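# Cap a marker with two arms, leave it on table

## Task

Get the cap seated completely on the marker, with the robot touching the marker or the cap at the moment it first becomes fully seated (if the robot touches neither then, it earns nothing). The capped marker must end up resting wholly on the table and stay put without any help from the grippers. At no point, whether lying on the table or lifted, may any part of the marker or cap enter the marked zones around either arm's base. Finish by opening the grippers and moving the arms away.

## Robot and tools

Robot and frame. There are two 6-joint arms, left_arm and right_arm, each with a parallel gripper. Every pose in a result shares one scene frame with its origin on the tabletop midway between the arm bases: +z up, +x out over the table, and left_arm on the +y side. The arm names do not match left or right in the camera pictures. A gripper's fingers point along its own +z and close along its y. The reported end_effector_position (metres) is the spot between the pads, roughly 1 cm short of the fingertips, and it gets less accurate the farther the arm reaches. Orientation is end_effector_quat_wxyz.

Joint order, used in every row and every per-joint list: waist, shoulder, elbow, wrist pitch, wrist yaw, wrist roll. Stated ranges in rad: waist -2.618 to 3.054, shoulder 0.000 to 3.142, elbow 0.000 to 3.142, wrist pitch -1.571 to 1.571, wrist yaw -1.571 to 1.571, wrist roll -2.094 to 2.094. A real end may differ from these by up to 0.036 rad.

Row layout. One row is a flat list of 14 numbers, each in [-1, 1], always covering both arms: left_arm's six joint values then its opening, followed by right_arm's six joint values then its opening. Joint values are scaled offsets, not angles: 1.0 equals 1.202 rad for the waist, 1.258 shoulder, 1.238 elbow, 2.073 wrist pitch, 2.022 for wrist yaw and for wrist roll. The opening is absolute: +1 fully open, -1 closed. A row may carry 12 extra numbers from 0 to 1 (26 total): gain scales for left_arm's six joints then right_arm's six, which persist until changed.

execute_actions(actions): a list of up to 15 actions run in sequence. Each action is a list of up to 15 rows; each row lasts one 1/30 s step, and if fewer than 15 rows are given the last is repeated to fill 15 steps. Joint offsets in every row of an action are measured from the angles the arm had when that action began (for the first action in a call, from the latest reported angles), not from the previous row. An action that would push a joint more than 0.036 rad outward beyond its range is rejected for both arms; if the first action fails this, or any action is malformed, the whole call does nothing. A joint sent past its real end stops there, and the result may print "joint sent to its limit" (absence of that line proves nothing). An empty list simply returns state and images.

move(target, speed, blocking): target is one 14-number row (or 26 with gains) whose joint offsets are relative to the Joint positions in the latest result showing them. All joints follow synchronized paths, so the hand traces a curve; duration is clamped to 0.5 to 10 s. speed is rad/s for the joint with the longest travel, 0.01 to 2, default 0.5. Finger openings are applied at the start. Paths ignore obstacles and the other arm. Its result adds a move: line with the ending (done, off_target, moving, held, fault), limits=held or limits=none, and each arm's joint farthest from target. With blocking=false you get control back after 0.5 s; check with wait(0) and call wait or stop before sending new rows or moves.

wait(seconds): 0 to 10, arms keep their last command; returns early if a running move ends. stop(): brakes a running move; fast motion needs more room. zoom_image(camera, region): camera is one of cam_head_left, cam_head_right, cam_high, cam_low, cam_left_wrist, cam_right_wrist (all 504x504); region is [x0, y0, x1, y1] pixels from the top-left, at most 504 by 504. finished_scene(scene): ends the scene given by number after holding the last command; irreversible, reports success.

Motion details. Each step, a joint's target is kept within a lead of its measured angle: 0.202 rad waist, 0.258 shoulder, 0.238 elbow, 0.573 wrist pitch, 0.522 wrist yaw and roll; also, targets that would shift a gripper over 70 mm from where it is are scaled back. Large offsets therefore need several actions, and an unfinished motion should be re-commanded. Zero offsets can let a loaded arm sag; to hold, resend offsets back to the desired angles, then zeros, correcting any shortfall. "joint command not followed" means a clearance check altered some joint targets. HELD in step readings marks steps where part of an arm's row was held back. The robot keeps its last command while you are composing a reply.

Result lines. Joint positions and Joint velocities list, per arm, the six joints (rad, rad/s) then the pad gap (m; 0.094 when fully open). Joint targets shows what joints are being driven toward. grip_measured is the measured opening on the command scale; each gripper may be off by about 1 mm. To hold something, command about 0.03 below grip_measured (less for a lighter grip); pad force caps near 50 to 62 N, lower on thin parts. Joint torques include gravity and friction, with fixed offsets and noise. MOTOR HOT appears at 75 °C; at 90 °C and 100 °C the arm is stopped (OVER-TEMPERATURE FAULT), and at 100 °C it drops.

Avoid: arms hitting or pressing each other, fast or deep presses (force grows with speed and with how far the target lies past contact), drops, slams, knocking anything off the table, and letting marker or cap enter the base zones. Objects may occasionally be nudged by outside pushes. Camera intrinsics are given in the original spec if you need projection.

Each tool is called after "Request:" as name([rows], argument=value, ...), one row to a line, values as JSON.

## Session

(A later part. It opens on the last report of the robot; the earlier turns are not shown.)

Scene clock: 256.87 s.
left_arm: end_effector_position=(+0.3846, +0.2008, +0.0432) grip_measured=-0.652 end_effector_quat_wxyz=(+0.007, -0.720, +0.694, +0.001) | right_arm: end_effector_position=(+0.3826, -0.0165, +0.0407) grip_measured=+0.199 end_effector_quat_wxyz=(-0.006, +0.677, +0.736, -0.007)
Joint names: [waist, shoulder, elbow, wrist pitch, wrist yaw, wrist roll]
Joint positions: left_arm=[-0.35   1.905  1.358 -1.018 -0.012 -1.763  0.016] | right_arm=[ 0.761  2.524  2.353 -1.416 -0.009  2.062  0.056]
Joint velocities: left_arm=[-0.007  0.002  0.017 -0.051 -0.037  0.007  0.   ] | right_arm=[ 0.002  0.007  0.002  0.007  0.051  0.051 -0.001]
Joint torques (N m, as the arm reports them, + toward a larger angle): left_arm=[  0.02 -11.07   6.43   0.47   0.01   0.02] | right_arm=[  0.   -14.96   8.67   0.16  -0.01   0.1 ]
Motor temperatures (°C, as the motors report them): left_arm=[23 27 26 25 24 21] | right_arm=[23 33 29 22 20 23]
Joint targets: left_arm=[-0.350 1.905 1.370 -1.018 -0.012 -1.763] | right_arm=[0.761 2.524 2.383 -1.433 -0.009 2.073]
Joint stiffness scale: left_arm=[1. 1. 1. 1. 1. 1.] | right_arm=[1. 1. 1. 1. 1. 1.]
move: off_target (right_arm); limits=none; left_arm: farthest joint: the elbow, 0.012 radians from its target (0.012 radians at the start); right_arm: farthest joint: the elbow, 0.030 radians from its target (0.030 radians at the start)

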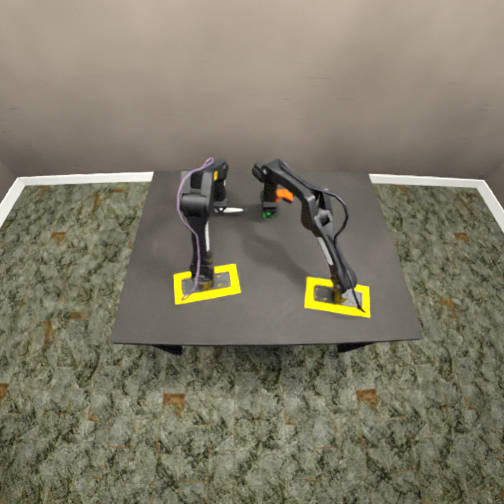

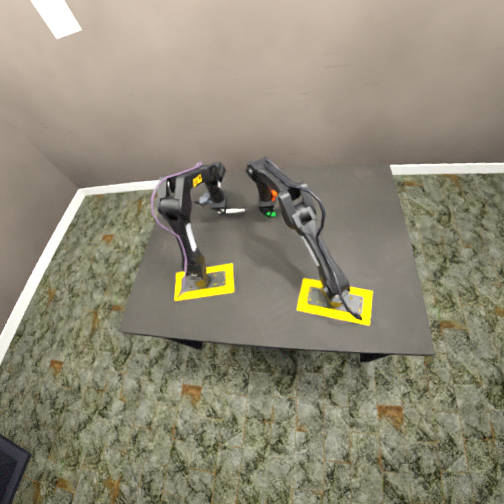

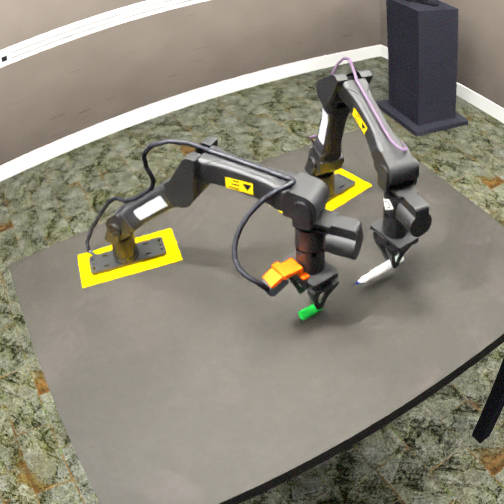

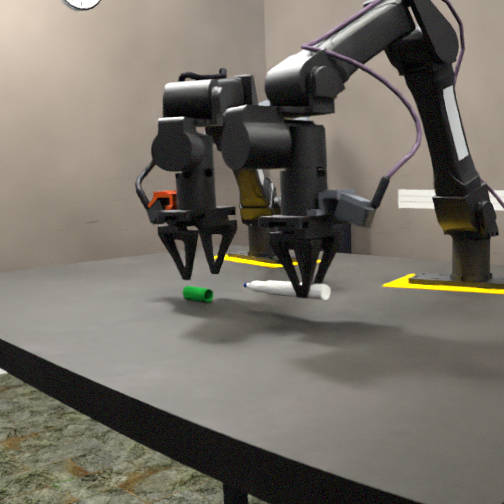

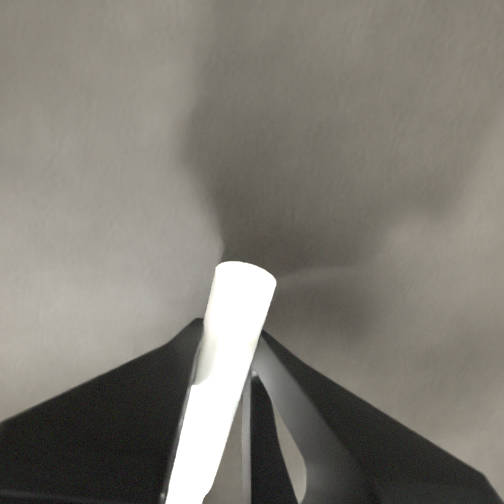

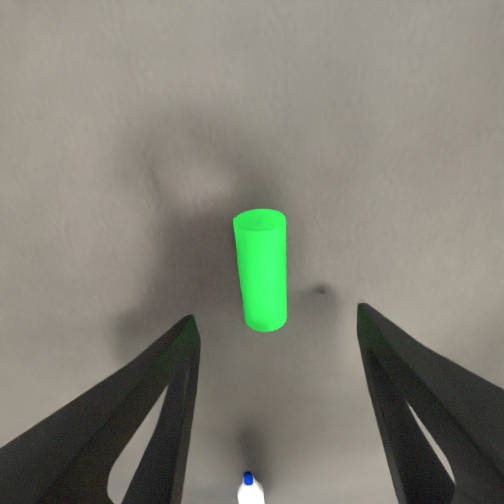

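Request:
move(target=[0,0,0.01,0,0,0,-0.7,0,0,-0.095,0.066,0,0.015,0.2], speed=0.3)

Request:
execute_actions([
  [[0,0,0.01,0,0,0,-0.7,0,0,0,0,0,0,-0.4]],
  [[0,0,0.01,0,0,0,-0.7,0,0,0,0,0,0,-0.68]],
  [[0,0,0.01,0,0,0,-0.7,0,0,0,0,0,0,-0.68]],
])

Scene clock: 263.47 s.
left_arm: end_effector_position=(+0.3846, +0.2008, +0.0432) grip_measured=-0.652 end_effector_quat_wxyz=(+0.007, -0.720, +0.694, +0.001) | right_arm: end_effector_position=(+0.3872, -0.0135, +0.0123) grip_measured=+0.199 end_effector_quat_wxyz=(-0.004, +0.680, +0.733, +0.003)
Joint names: [waist, shoulder, elbow, wrist pitch, wrist yaw, wrist roll]
Joint positions: left_arm=[-0.35   1.905  1.358 -1.018 -0.012 -1.763  0.016] | right_arm=[ 0.761  2.524  2.241 -1.284 -0.009  2.072  0.056]
Joint velocities: left_arm=[-0.007 -0.002 -0.002 -0.066 -0.051  0.037 -0.001] | right_arm=[-0.007 -0.012 -0.012 -0.022 -0.037  0.037 -0.001]
Joint torques (N m, as the arm reports them, + toward a larger angle): left_arm=[  0.08 -11.02   6.47   0.48  -0.01   0.02] | right_arm=[ -0.02 -14.87   6.11   0.42  -0.01   0.12]
Motor temperatures (°C, as the motors report them): left_arm=[23 27 26 25 24 21] | right_arm=[23 34 29 22 20 23]
Joint targets: left_arm=[-0.350 1.905 1.370 -1.018 -0.012 -1.763] | right_arm=[0.761 2.524 2.235 -1.279 -0.009 2.083]
Joint stiffness scale: left_arm=[1. 1. 1. 1. 1. 1.] | right_arm=[1. 1. 1. 1. 1. 1.]
joint sent to its limit (right arm) — the command would take the wrist roll past its upper limit, so that joint was sent only as far as its limit.
move: off_target (right_arm); limits=none; left_arm: farthest joint: the elbow, 0.012 radians from its target (0.012 radians at the start); right_arm: farthest joint: the wrist roll, 0.021 radians from its target (0.030 radians at the start)

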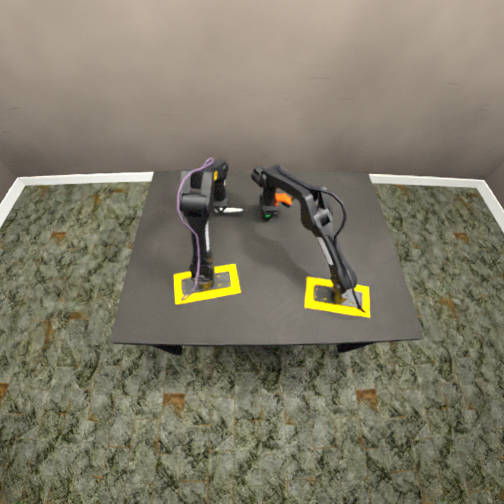

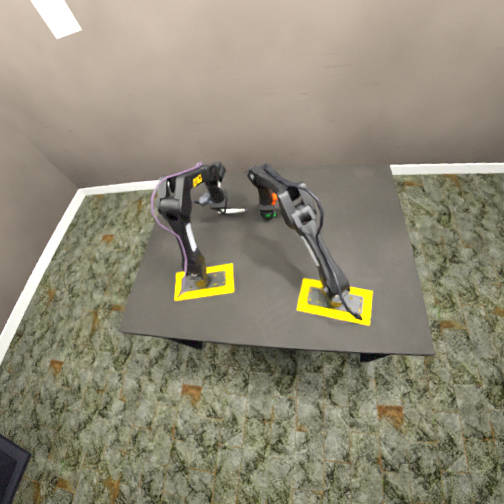

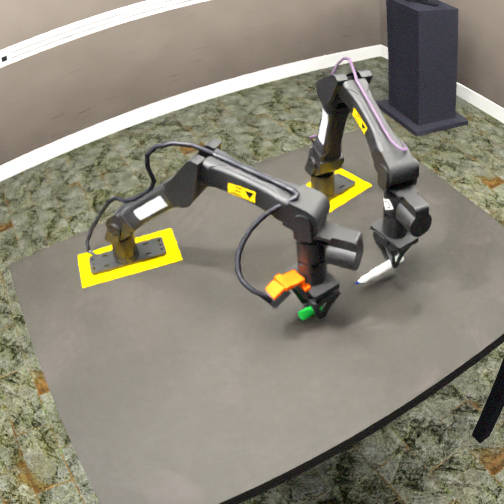

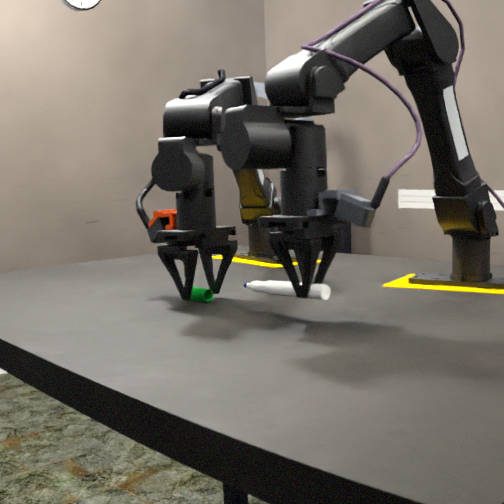

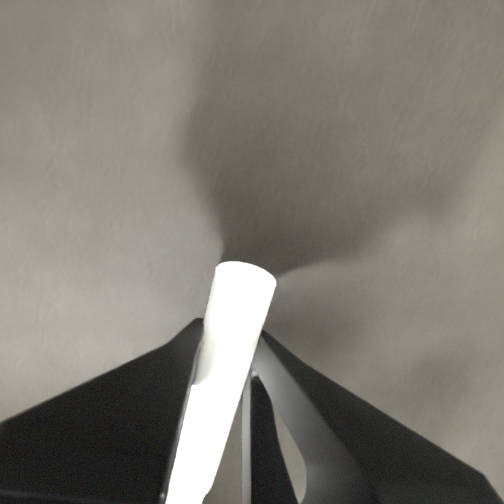

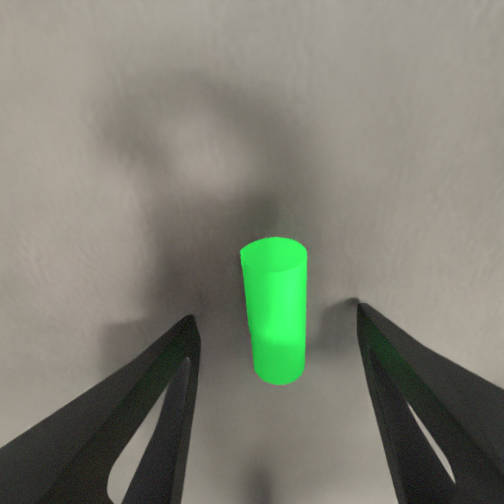

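Scene clock: 264.97 s.
left_arm: end_effector_position=(+0.3846, +0.2008, +0.0432) grip_measured=-0.652 end_effector_quat_wxyz=(+0.007, -0.720, +0.694, +0.001) | right_arm: end_effector_position=(+0.3872, -0.0135, +0.0123) grip_measured=-0.633 end_effector_quat_wxyz=(-0.004, +0.680, +0.733, +0.003)
Joint names: [waist, shoulder, elbow, wrist pitch, wrist yaw, wrist roll]
Joint positions: left_arm=[-0.35   1.905  1.358 -1.018 -0.012 -1.763  0.016] | right_arm=[ 0.761  2.524  2.241 -1.284 -0.009  2.072  0.017]
Joint velocities: left_arm=[-0.012  0.002 -0.002 -0.051  0.051  0.037  0.   ] | right_arm=[ 0.002 -0.022  0.002  0.037  0.022 -0.007 -0.   ]
Joint torques (N m, as the arm reports them, + toward a larger angle): left_arm=[  0.04 -11.09   6.43   0.5    0.     0.03] | right_arm=[  0.   -15.03   6.59   0.37  -0.01   0.02]
Motor temperatures (°C, as the motors report them): left_arm=[23 27 26 25 24 21] | right_arm=[23 34 29 22 20 23]
Joint targets: left_arm=[-0.350 1.905 1.370 -1.018 -0.012 -1.763] | right_arm=[0.761 2.524 2.241 -1.284 -0.009 2.072]
Joint stiffness scale: left_arm=[1. 1. 1. 1. 1. 1.] | right_arm=[1. 1. 1. 1. 1. 1.]
Step readings (joint positions; steps 1 to 15: 1st action; 16 to 30: 2nd action; 31 to 45: 3rd action):
0: left_arm=[-0.350 1.905 1.358 -1.018 -0.012 -1.763] | right_arm=[0.761 2.524 2.241 -1.284 -0.009 2.072]
1: left_arm=[-0.350 1.905 1.358 -1.018 -0.012 -1.763] | right_arm=[0.761 2.524 2.241 -1.284 -0.009 2.072]
2: left_arm=[-0.350 1.905 1.358 -1.018 -0.012 -1.763] | right_arm=[0.761 2.524 2.241 -1.284 -0.009 2.072]
4: left_arm=[-0.350 1.905 1.358 -1.018 -0.012 -1.763] | right_arm=[0.761 2.524 2.241 -1.284 -0.009 2.072]
8: left_arm=[-0.350 1.905 1.358 -1.018 -0.012 -1.763] | right_arm=[0.761 2.524 2.241 -1.284 -0.009 2.072]
15: left_arm=[-0.350 1.905 1.358 -1.018 -0.012 -1.763] | right_arm=[0.761 2.524 2.241 -1.284 -0.009 2.072]
16: left_arm=[-0.350 1.905 1.358 -1.018 -0.012 -1.763] | right_arm=[0.761 2.524 2.241 -1.284 -0.009 2.072]
17: left_arm=[-0.350 1.905 1.358 -1.018 -0.012 -1.763] | right_arm=[0.761 2.524 2.241 -1.284 -0.009 2.072]
19: left_arm=[-0.350 1.905 1.358 -1.018 -0.012 -1.763] | right_arm=[0.761 2.524 2.241 -1.284 -0.009 2.072]
23: left_arm=[-0.350 1.905 1.358 -1.018 -0.012 -1.763] | right_arm=[0.761 2.524 2.241 -1.284 -0.009 2.072]
30: left_arm=[-0.350 1.905 1.358 -1.018 -0.012 -1.763] | right_arm=[0.761 2.524 2.241 -1.284 -0.009 2.072]
31: left_arm=[-0.350 1.905 1.358 -1.018 -0.012 -1.763] | right_arm=[0.761 2.524 2.241 -1.284 -0.009 2.072]
32: left_arm=[-0.350 1.905 1.358 -1.018 -0.012 -1.763] | right_arm=[0.761 2.524 2.241 -1.284 -0.009 2.072]
34: left_arm=[-0.350 1.905 1.358 -1.018 -0.012 -1.763] | right_arm=[0.761 2.524 2.241 -1.284 -0.009 2.072]
38: left_arm=[-0.350 1.905 1.358 -1.018 -0.012 -1.763] | right_arm=[0.761 2.524 2.241 -1.284 -0.009 2.072]
45: Joint positions above

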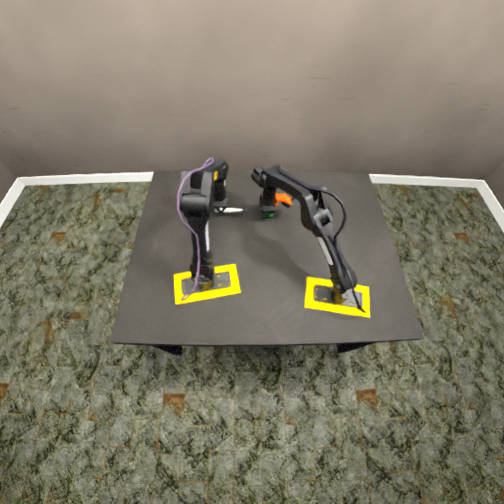

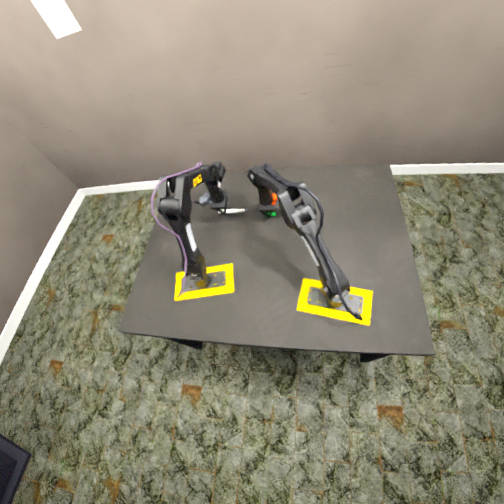

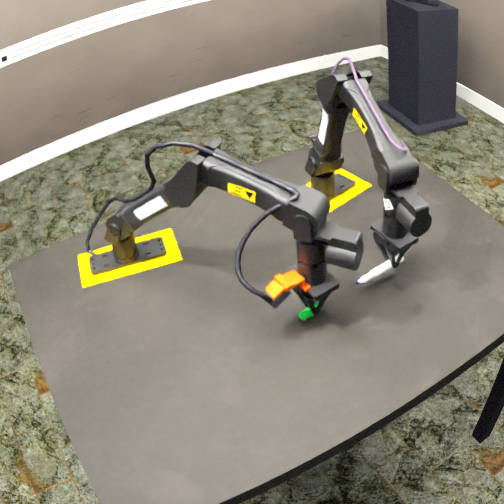

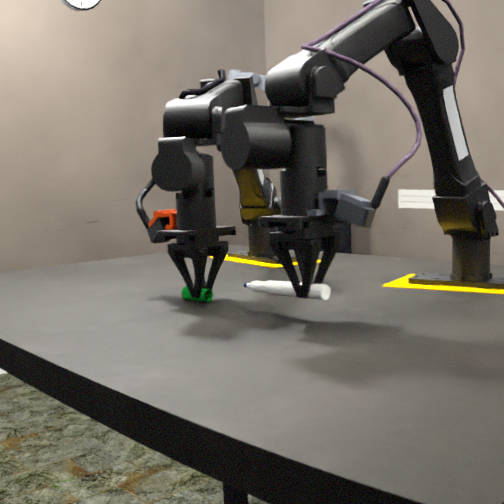

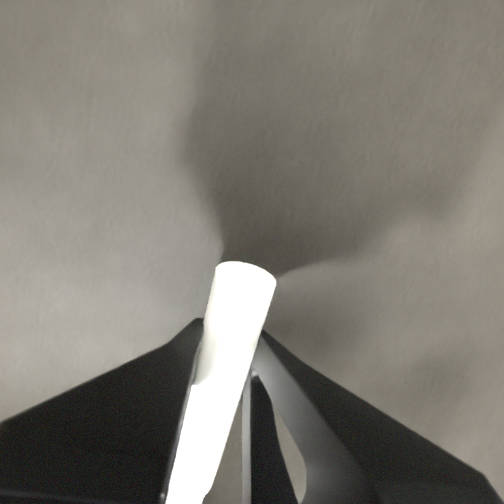

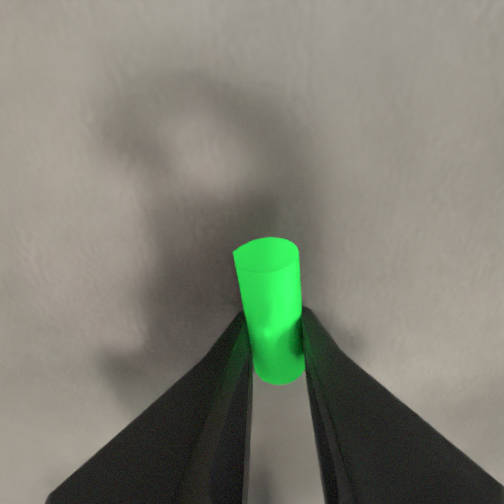

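Request:
move(target=[-0.166,0.069,0.015,0.042,0,-0.108,-0.7,0,0,0,0,0,0,-0.68], speed=0.3)

Request:
zoom_image(camera="cam_low", region=[150,240,350,340])

Scene clock: 285.77 s.
left_arm: end_effector_position=(+0.3805, +0.1296, +0.0185) grip_measured=-0.652 end_effector_quat_wxyz=(+0.008, -0.725, +0.689, -0.003) | right_arm: end_effector_position=(+0.3872, -0.0135, +0.0123) grip_measured=-0.633 end_effector_quat_wxyz=(-0.004, +0.680, +0.733, +0.003)
Joint names: [waist, shoulder, elbow, wrist pitch, wrist yaw, wrist roll]
Joint positions: left_arm=[-0.548  1.98   1.358 -0.938 -0.012 -1.975  0.016] | right_arm=[ 0.761  2.524  2.241 -1.284 -0.009  2.072  0.017]
Joint velocities: left_arm=[-0.007  0.002  0.012 -0.037 -0.022 -0.037 -0.001] | right_arm=[ 0.007 -0.002  0.012  0.022  0.007 -0.007  0.001]
Joint torques (N m, as the arm reports them, + toward a larger angle): left_arm=[ -0.19 -10.46   6.79   0.57  -0.01  -0.02] | right_arm=[ -0.01 -15.04   6.57   0.36   0.     0.02]
Motor temperatures (°C, as the motors report them): left_arm=[23 28 26 25 24 21] | right_arm=[23 35 28 22 20 23]
Joint targets: left_arm=[-0.550 1.992 1.377 -0.931 -0.012 -1.981] | right_arm=[0.761 2.524 2.241 -1.284 -0.009 2.072]
Joint stiffness scale: left_arm=[1. 1. 1. 1. 1. 1.] | right_arm=[1. 1. 1. 1. 1. 1.]
move: done; limits=none; left_arm: farthest joint: the elbow, 0.019 radians from its target (0.019 radians at the start); right_arm: farthest joint: the waist, 0.000 radians from its target (0.000 radians at the start)

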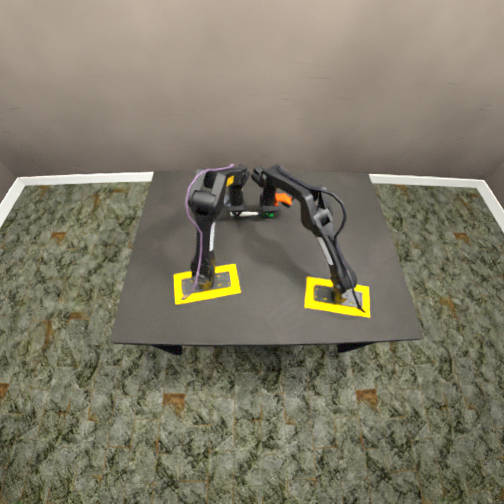

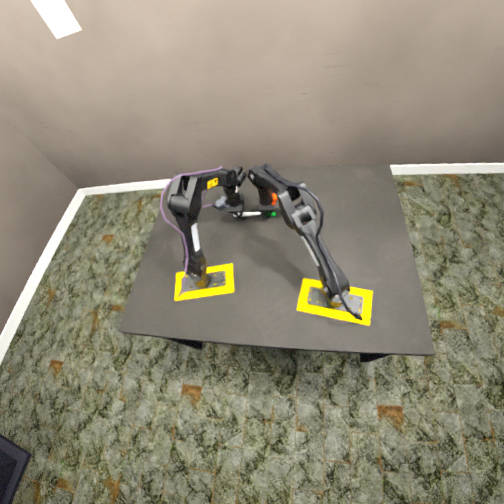

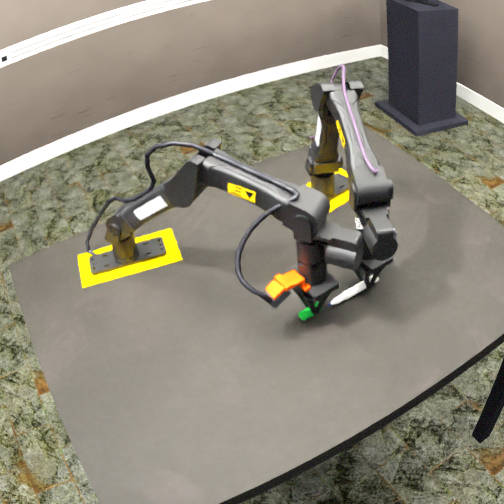

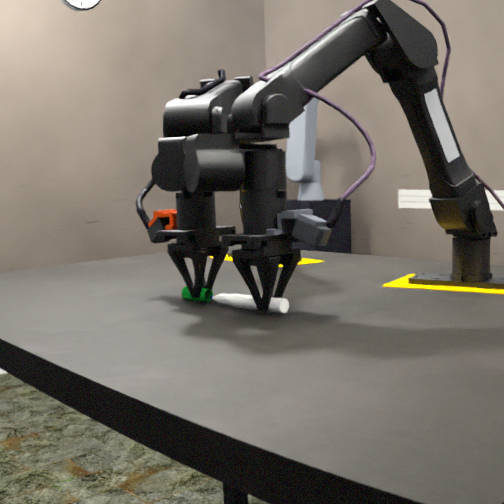

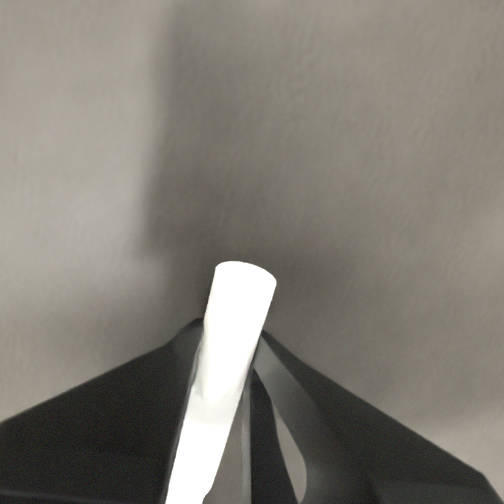

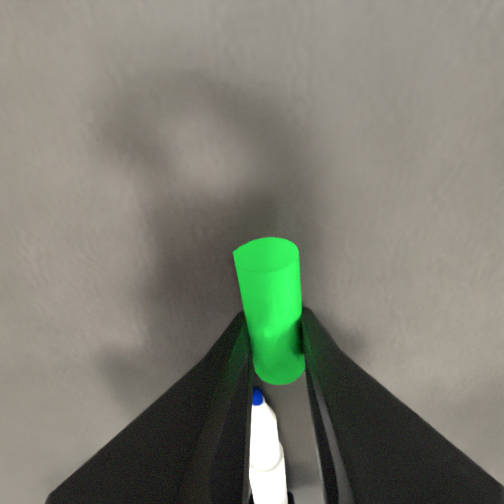

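Region (150, 240, 350, 340) of cam_low's 504x504 image, scaled by 2.520, with more detail than that image has.

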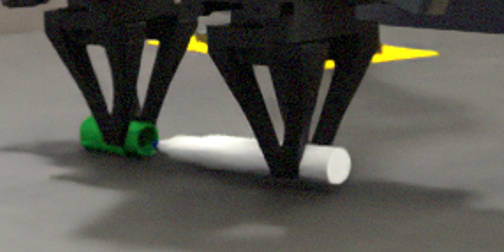

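Request:
zoom_image(camera="cam_high", region=[250,150,450,350])

Request:
zoom_image(camera="cam_head_left", region=[190,150,310,240])

Request:
zoom_image(camera="cam_right_wrist", region=[180,300,380,504])

Region (250, 150, 450, 350) of cam_high's 504x504 image, scaled by 2.520, with more detail than that image has.

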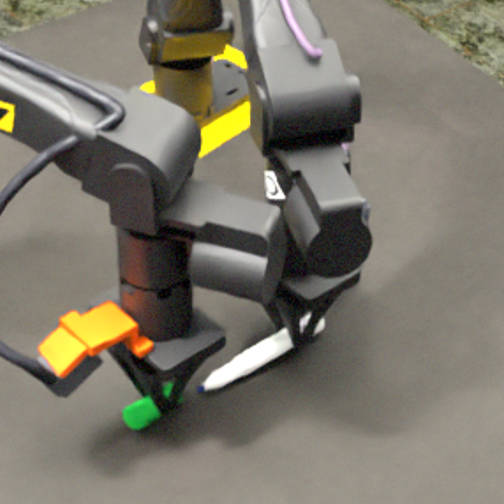

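Region (190, 150, 310, 240) of cam_head_left's 504x504 image, scaled by 4.200, with more detail than that image has; it fills the top 378 rows of this view, and the rest is white.

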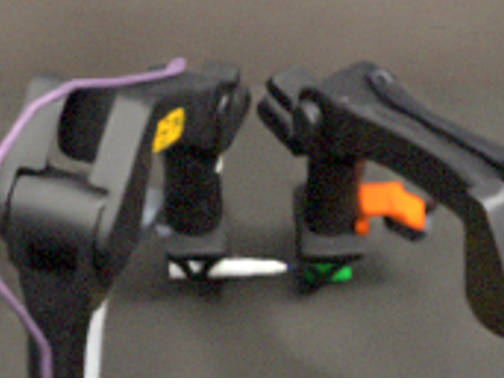

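Region (180, 300, 380, 504) of cam_right_wrist's 504x504 image, scaled by 2.471, with more detail than that image has; it fills the left 494 columns of this view, and the rest is white.

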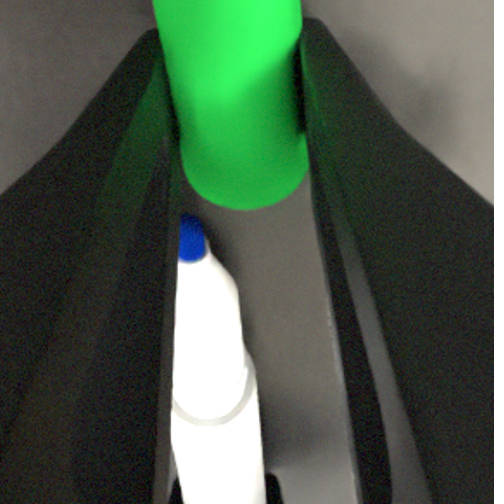

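Request:
execute_actions([
  [[0.05,0.01,0.015,0,0,0,-0.7,0,0,0,0,0,0,0.2]],
  [[0.05,0.01,0.015,0,0,0,-0.7,0,0,0,0,0,0,0.2]],
])

Request:
move(target=[0,0,0.015,0,0,0,-0.7,0,0,0.13,-0.065,0,0,0.2], speed=0.5)

Scene clock: 337.03 s.
left_arm: end_effector_position=(+0.3927, +0.1715, +0.0184) grip_measured=-0.652 end_effector_quat_wxyz=(-0.005, +0.767, -0.642, +0.004) | right_arm: end_effector_position=(+0.3872, -0.0135, +0.0123) grip_measured=+0.198 end_effector_quat_wxyz=(-0.004, +0.680, +0.733, +0.003)
Joint names: [waist, shoulder, elbow, wrist pitch, wrist yaw, wrist roll]
Joint positions: left_arm=[-0.423  1.98   1.358 -0.938 -0.005 -1.975  0.016] | right_arm=[ 0.761  2.524  2.241 -1.284 -0.009  2.072  0.056]
Joint velocities: left_arm=[-0.007  0.007  0.002  0.022 -0.007 -0.007  0.001] | right_arm=[-0.007 -0.007 -0.002 -0.007 -0.022 -0.066 -0.001]
Joint torques (N m, as the arm reports them, + toward a larger angle): left_arm=[ -0.15 -10.46   6.8    0.51  -0.03   0.02] | right_arm=[  0.   -15.04   6.57   0.36  -0.01   0.02]
Motor temperatures (°C, as the motors report them): left_arm=[23 28 26 25 24 21] | right_arm=[23 37 28 22 20 23]
Joint targets: left_arm=[-0.425 1.992 1.377 -0.938 -0.009 -1.975] | right_arm=[0.761 2.524 2.241 -1.284 -0.009 2.072]
Joint stiffness scale: left_arm=[1. 1. 1. 1. 1. 1.] | right_arm=[1. 1. 1. 1. 1. 1.]
Step readings (joint positions; steps 1 to 15: 1st action; 16 to 30: 2nd action):
0: left_arm=[-0.548 1.980 1.358 -0.938 -0.012 -1.975] | right_arm=[0.761 2.524 2.241 -1.284 -0.009 2.072]
1: left_arm=[-0.543 1.980 1.358 -0.938 -0.010 -1.975] | right_arm=[0.761 2.524 2.241 -1.284 -0.009 2.072]
2: left_arm=[-0.535 1.980 1.358 -0.938 -0.009 -1.975] | right_arm=[0.761 2.524 2.241 -1.284 -0.009 2.072]
4: left_arm=[-0.510 1.980 1.358 -0.938 -0.009 -1.975] | right_arm=[0.761 2.524 2.241 -1.284 -0.009 2.072]
8: left_arm=[-0.485 1.980 1.358 -0.938 -0.009 -1.975] | right_arm=[0.761 2.524 2.241 -1.284 -0.009 2.072]
15: left_arm=[-0.485 1.980 1.358 -0.938 -0.009 -1.975] | right_arm=[0.761 2.524 2.241 -1.284 -0.009 2.072]
16: left_arm=[-0.482 1.980 1.358 -0.938 -0.007 -1.975] | right_arm=[0.761 2.524 2.241 -1.284 -0.009 2.072]
17: left_arm=[-0.473 1.980 1.358 -0.938 -0.005 -1.975] | right_arm=[0.761 2.524 2.241 -1.284 -0.009 2.072]
19: left_arm=[-0.448 1.980 1.358 -0.938 -0.005 -1.975] | right_arm=[0.761 2.524 2.241 -1.284 -0.009 2.072]
23: left_arm=[-0.423 1.980 1.358 -0.938 -0.005 -1.975] | right_arm=[0.761 2.524 2.241 -1.284 -0.009 2.072]
30: Joint positions above

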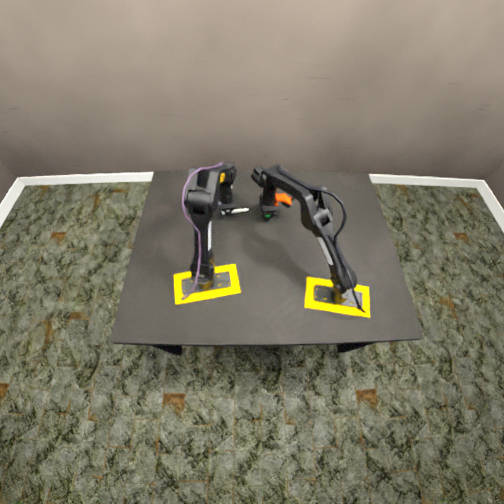

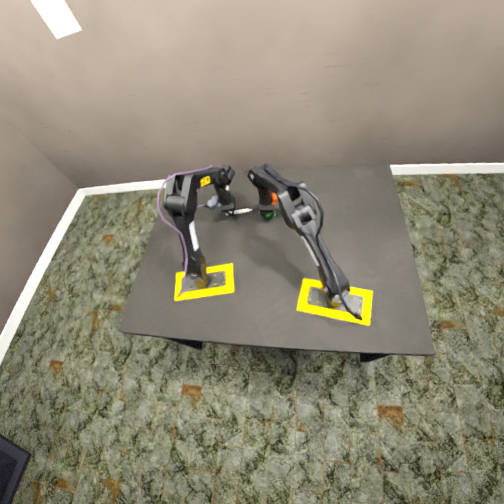

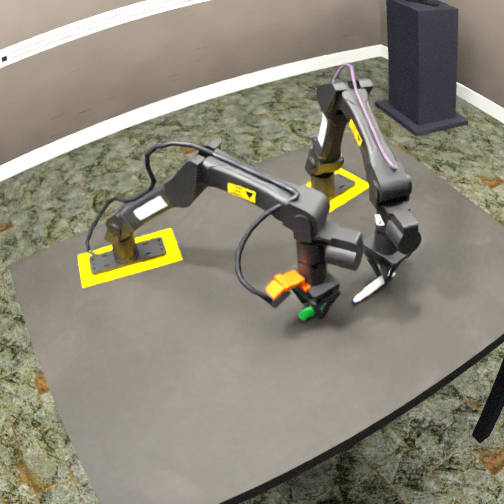

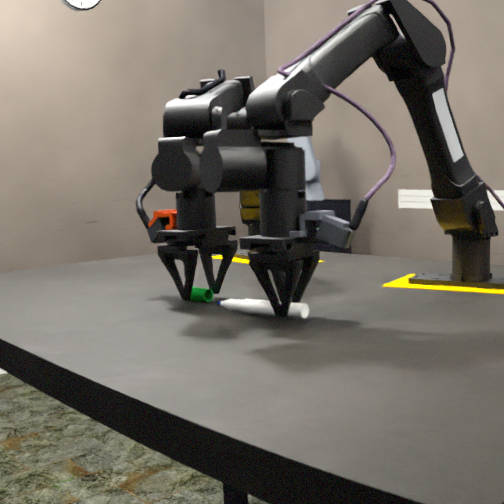

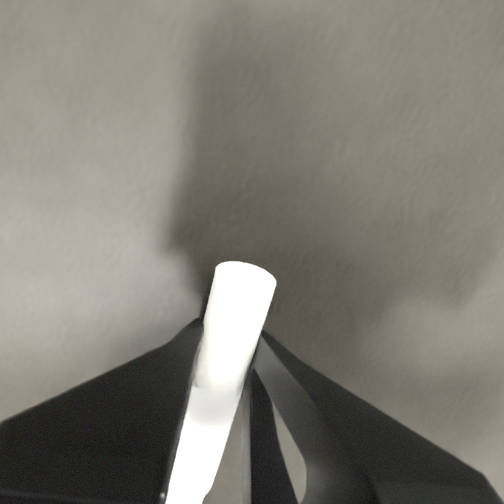

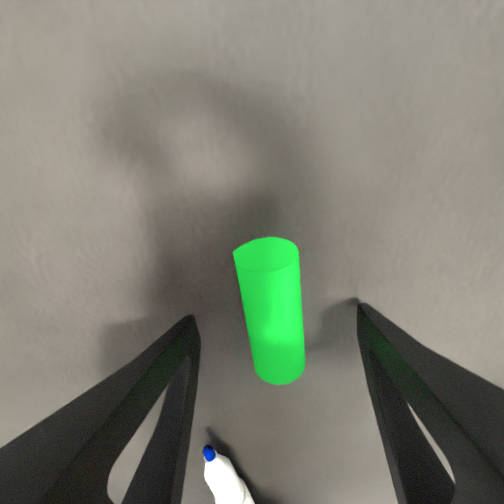

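Scene clock: 338.13 s.
left_arm: end_effector_position=(+0.3927, +0.1715, +0.0184) grip_measured=-0.652 end_effector_quat_wxyz=(-0.005, +0.767, -0.642, +0.004) | right_arm: end_effector_position=(+0.3903, -0.0115, +0.0431) grip_measured=+0.198 end_effector_quat_wxyz=(-0.002, +0.680, +0.733, +0.010)
Joint names: [waist, shoulder, elbow, wrist pitch, wrist yaw, wrist roll]
Joint positions: left_arm=[-0.423  1.98   1.358 -0.938 -0.005 -1.975  0.016] | right_arm=[ 0.761  2.531  2.375 -1.398 -0.009  2.072  0.056]
Joint velocities: left_arm=[ 0.012  0.007 -0.012  0.022 -0.007 -0.022 -0.001] | right_arm=[ 0.002  0.012  0.007 -0.081 -0.022  0.007  0.   ]
Joint torques (N m, as the arm reports them, + toward a larger angle): left_arm=[ -0.02 -11.69   6.74   0.48   0.01   0.04] | right_arm=[  0.   -15.59   8.43   0.21  -0.01   0.02]
Motor temperatures (°C, as the motors report them): left_arm=[23 28 26 25 24 21] | right_arm=[23 37 28 22 20 23]
Joint targets: left_arm=[-0.423 1.980 1.377 -0.938 -0.005 -1.975] | right_arm=[0.761 2.524 2.402 -1.419 -0.009 2.072]
Joint stiffness scale: left_arm=[1. 1. 1. 1. 1. 1.] | right_arm=[1. 1. 1. 1. 1. 1.]
move: off_target (right_arm); limits=none; left_arm: farthest joint: the elbow, 0.019 radians from its target (0.019 radians at the start); right_arm: farthest joint: the elbow, 0.027 radians from its target (0.161 radians at the start)

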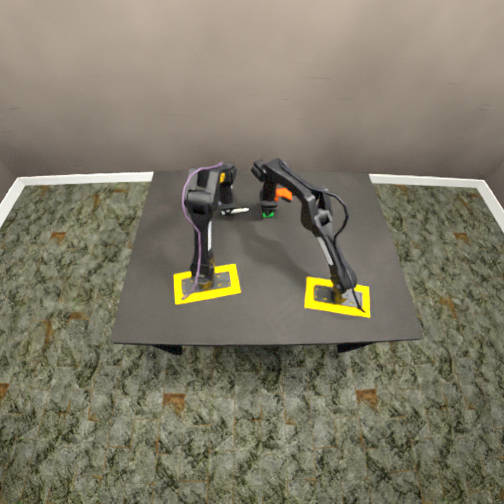

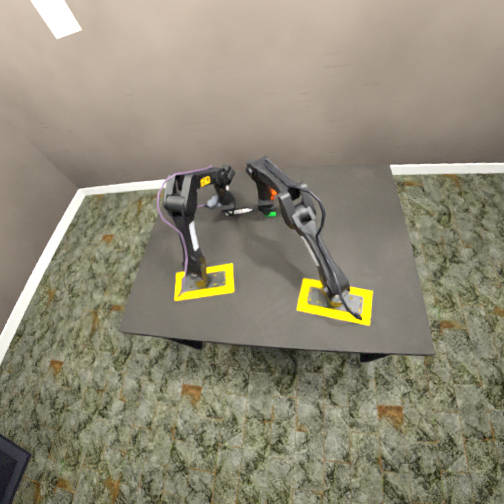

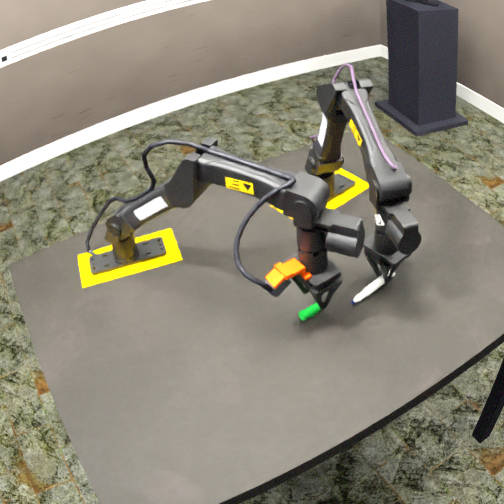

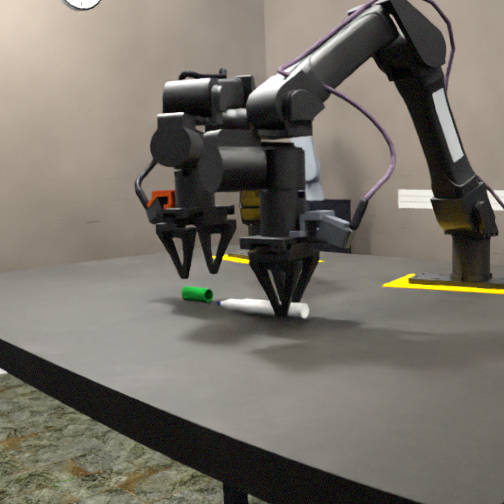

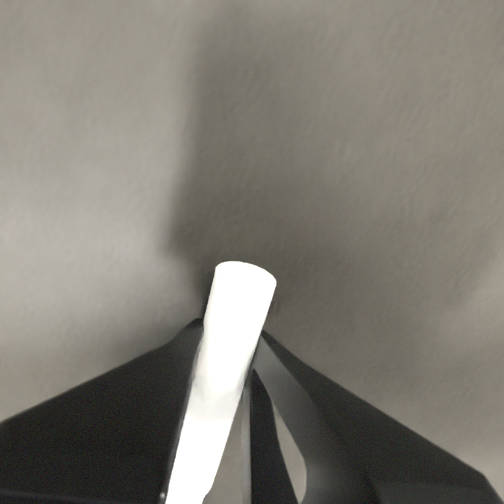

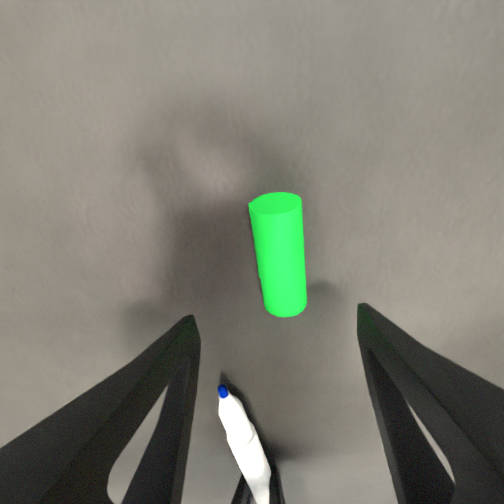

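Request:
move(target=[0,0,0.015,0,0,0,-0.7,-0.118,-0.033,-0.065,0.013,-0.198,-0.053,0.2], speed=0.4)

Scene clock: 344.87 s.
left_arm: end_effector_position=(+0.3927, +0.1715, +0.0184) grip_measured=-0.652 end_effector_quat_wxyz=(-0.005, +0.767, -0.642, +0.004) | right_arm: end_effector_position=(+0.3842, -0.0132, +0.0388) grip_measured=+0.199 end_effector_quat_wxyz=(-0.191, +0.683, +0.703, +0.056)
Joint names: [waist, shoulder, elbow, wrist pitch, wrist yaw, wrist roll]
Joint positions: left_arm=[-0.423  1.98   1.358 -0.938 -0.005 -1.975  0.016] | right_arm=[ 0.625  2.531  2.303 -1.376 -0.399  1.974  0.056]
Joint velocities: left_arm=[-0.012  0.012  0.002  0.037 -0.081  0.066  0.001] | right_arm=[-0.007  0.007 -0.002 -0.022 -0.051  0.037  0.001]
Joint torques (N m, as the arm reports them, + toward a larger angle): left_arm=[  0.08 -11.72   6.77   0.48   0.     0.02] | right_arm=[ -0.5  -19.1    5.95   0.35  -0.3   -0.05]
Motor temperatures (°C, as the motors report them): left_arm=[23 28 27 25 24 21] | right_arm=[23 38 29 22 20 23]
Joint targets: left_arm=[-0.423 1.980 1.377 -0.938 -0.005 -1.975] | right_arm=[0.619 2.489 2.295 -1.371 -0.409 1.965]
Joint stiffness scale: left_arm=[1. 1. 1. 1. 1. 1.] | right_arm=[1. 1. 1. 1. 1. 1.]
move: off_target (right_arm); limits=none; left_arm: farthest joint: the elbow, 0.019 radians from its target (0.019 radians at the start); right_arm: farthest joint: the shoulder, 0.041 radians from its target (0.041 radians at the start)

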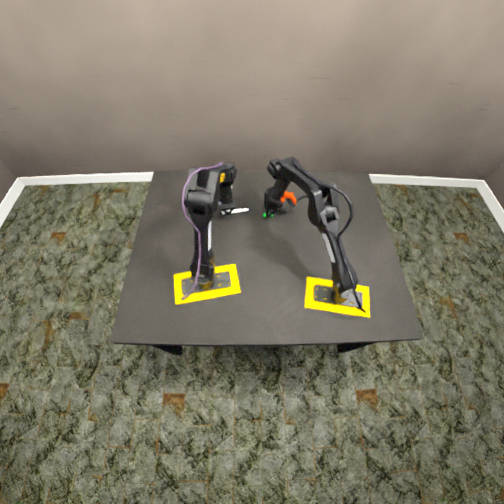

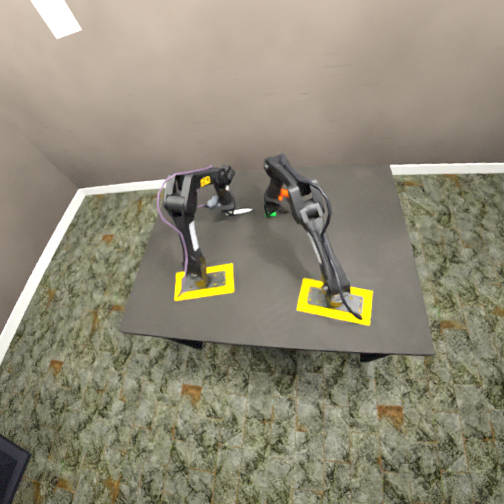

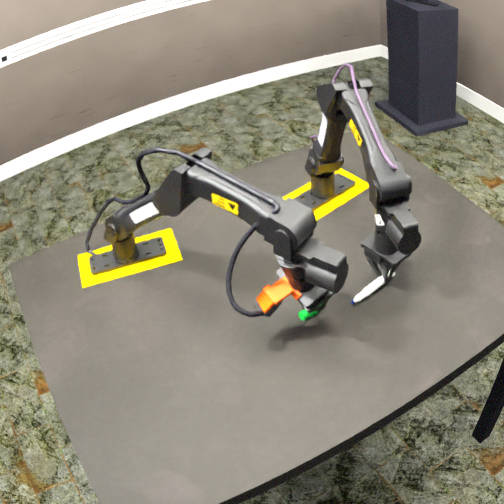

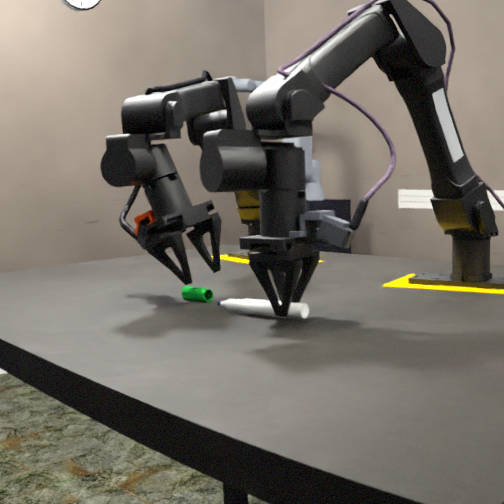

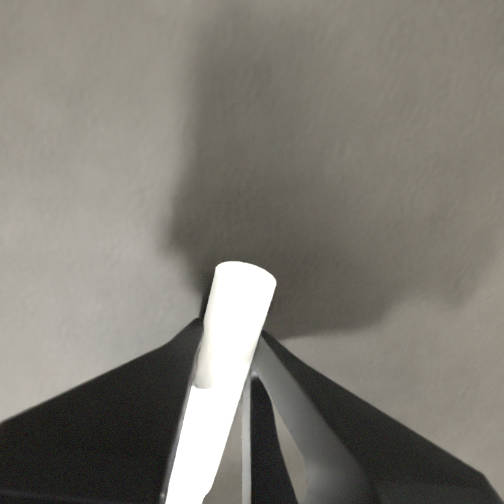

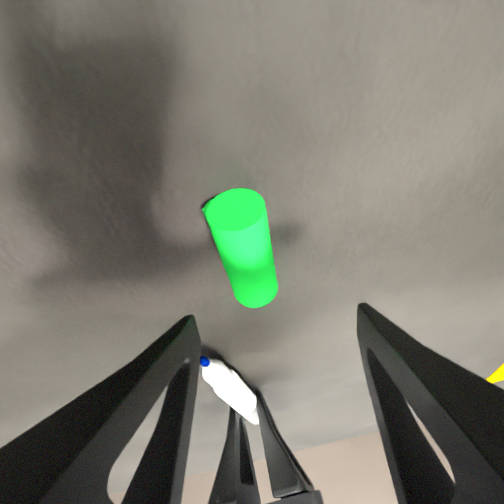

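Request:
move(target=[0,0,0.015,0,0,0,-0.7,0,-0.005,-0.078,0.048,0,0,0.2], speed=0.25)

Scene clock: 352.40 s.
left_arm: end_effector_position=(+0.3927, +0.1715, +0.0184) grip_measured=-0.652 end_effector_quat_wxyz=(-0.005, +0.767, -0.642, +0.004) | right_arm: end_effector_position=(+0.3843, -0.0131, +0.0159) grip_measured=+0.199 end_effector_quat_wxyz=(-0.190, +0.682, +0.703, +0.057)
Joint names: [waist, shoulder, elbow, wrist pitch, wrist yaw, wrist roll]
Joint positions: left_arm=[-0.423  1.98   1.358 -0.938 -0.005 -1.975  0.016] | right_arm=[ 0.625  2.531  2.212 -1.281 -0.399  1.974  0.056]
Joint velocities: left_arm=[-0.002  0.002  0.022 -0.022  0.022 -0.051 -0.   ] | right_arm=[-0.002  0.007  0.012 -0.007 -0.007  0.051  0.   ]
Joint torques (N m, as the arm reports them, + toward a larger angle): left_arm=[  0.04 -11.72   6.78   0.51   0.     0.04] | right_arm=[  0.   -15.66   6.1    0.38  -0.2    0.02]
Motor temperatures (°C, as the motors report them): left_arm=[23 29 27 25 24 21] | right_arm=[23 39 29 22 20 23]
Joint targets: left_arm=[-0.423 1.980 1.377 -0.938 -0.005 -1.975] | right_arm=[0.625 2.524 2.206 -1.276 -0.399 1.974]
Joint stiffness scale: left_arm=[1. 1. 1. 1. 1. 1.] | right_arm=[1. 1. 1. 1. 1. 1.]
move: done; limits=none; left_arm: farthest joint: the elbow, 0.019 radians from its target (0.019 radians at the start); right_arm: farthest joint: the shoulder, 0.006 radians from its target (0.006 radians at the start)

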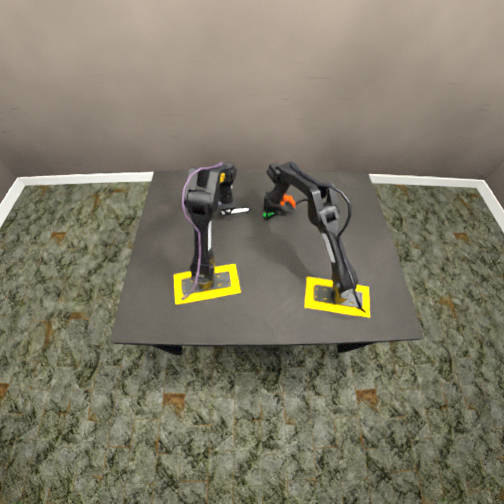

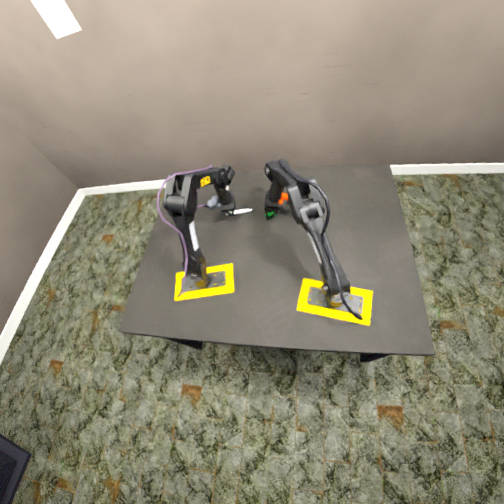

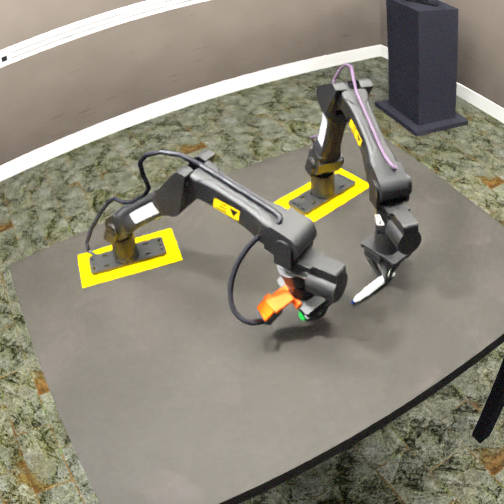

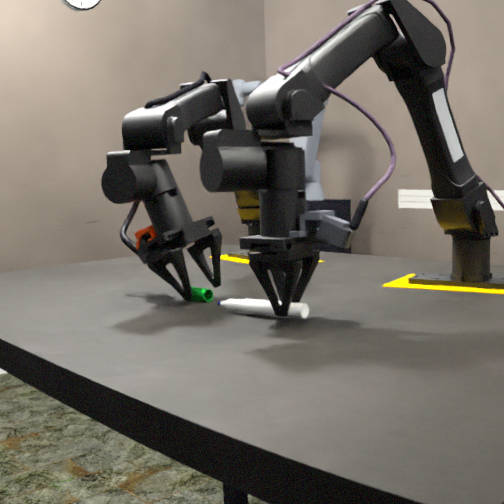

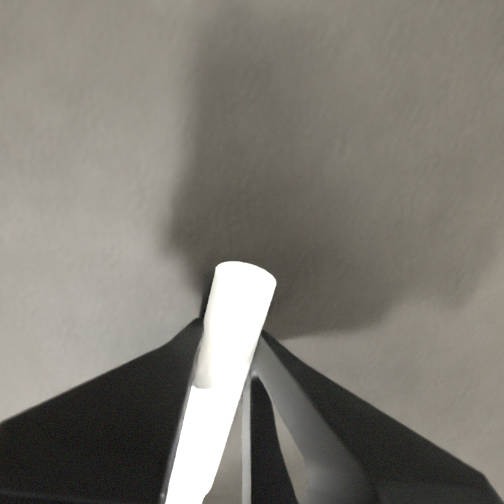

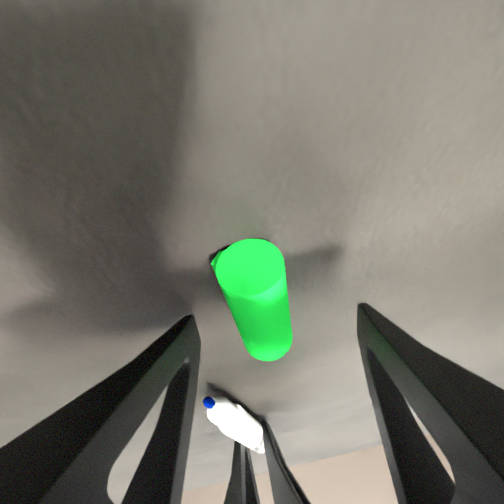

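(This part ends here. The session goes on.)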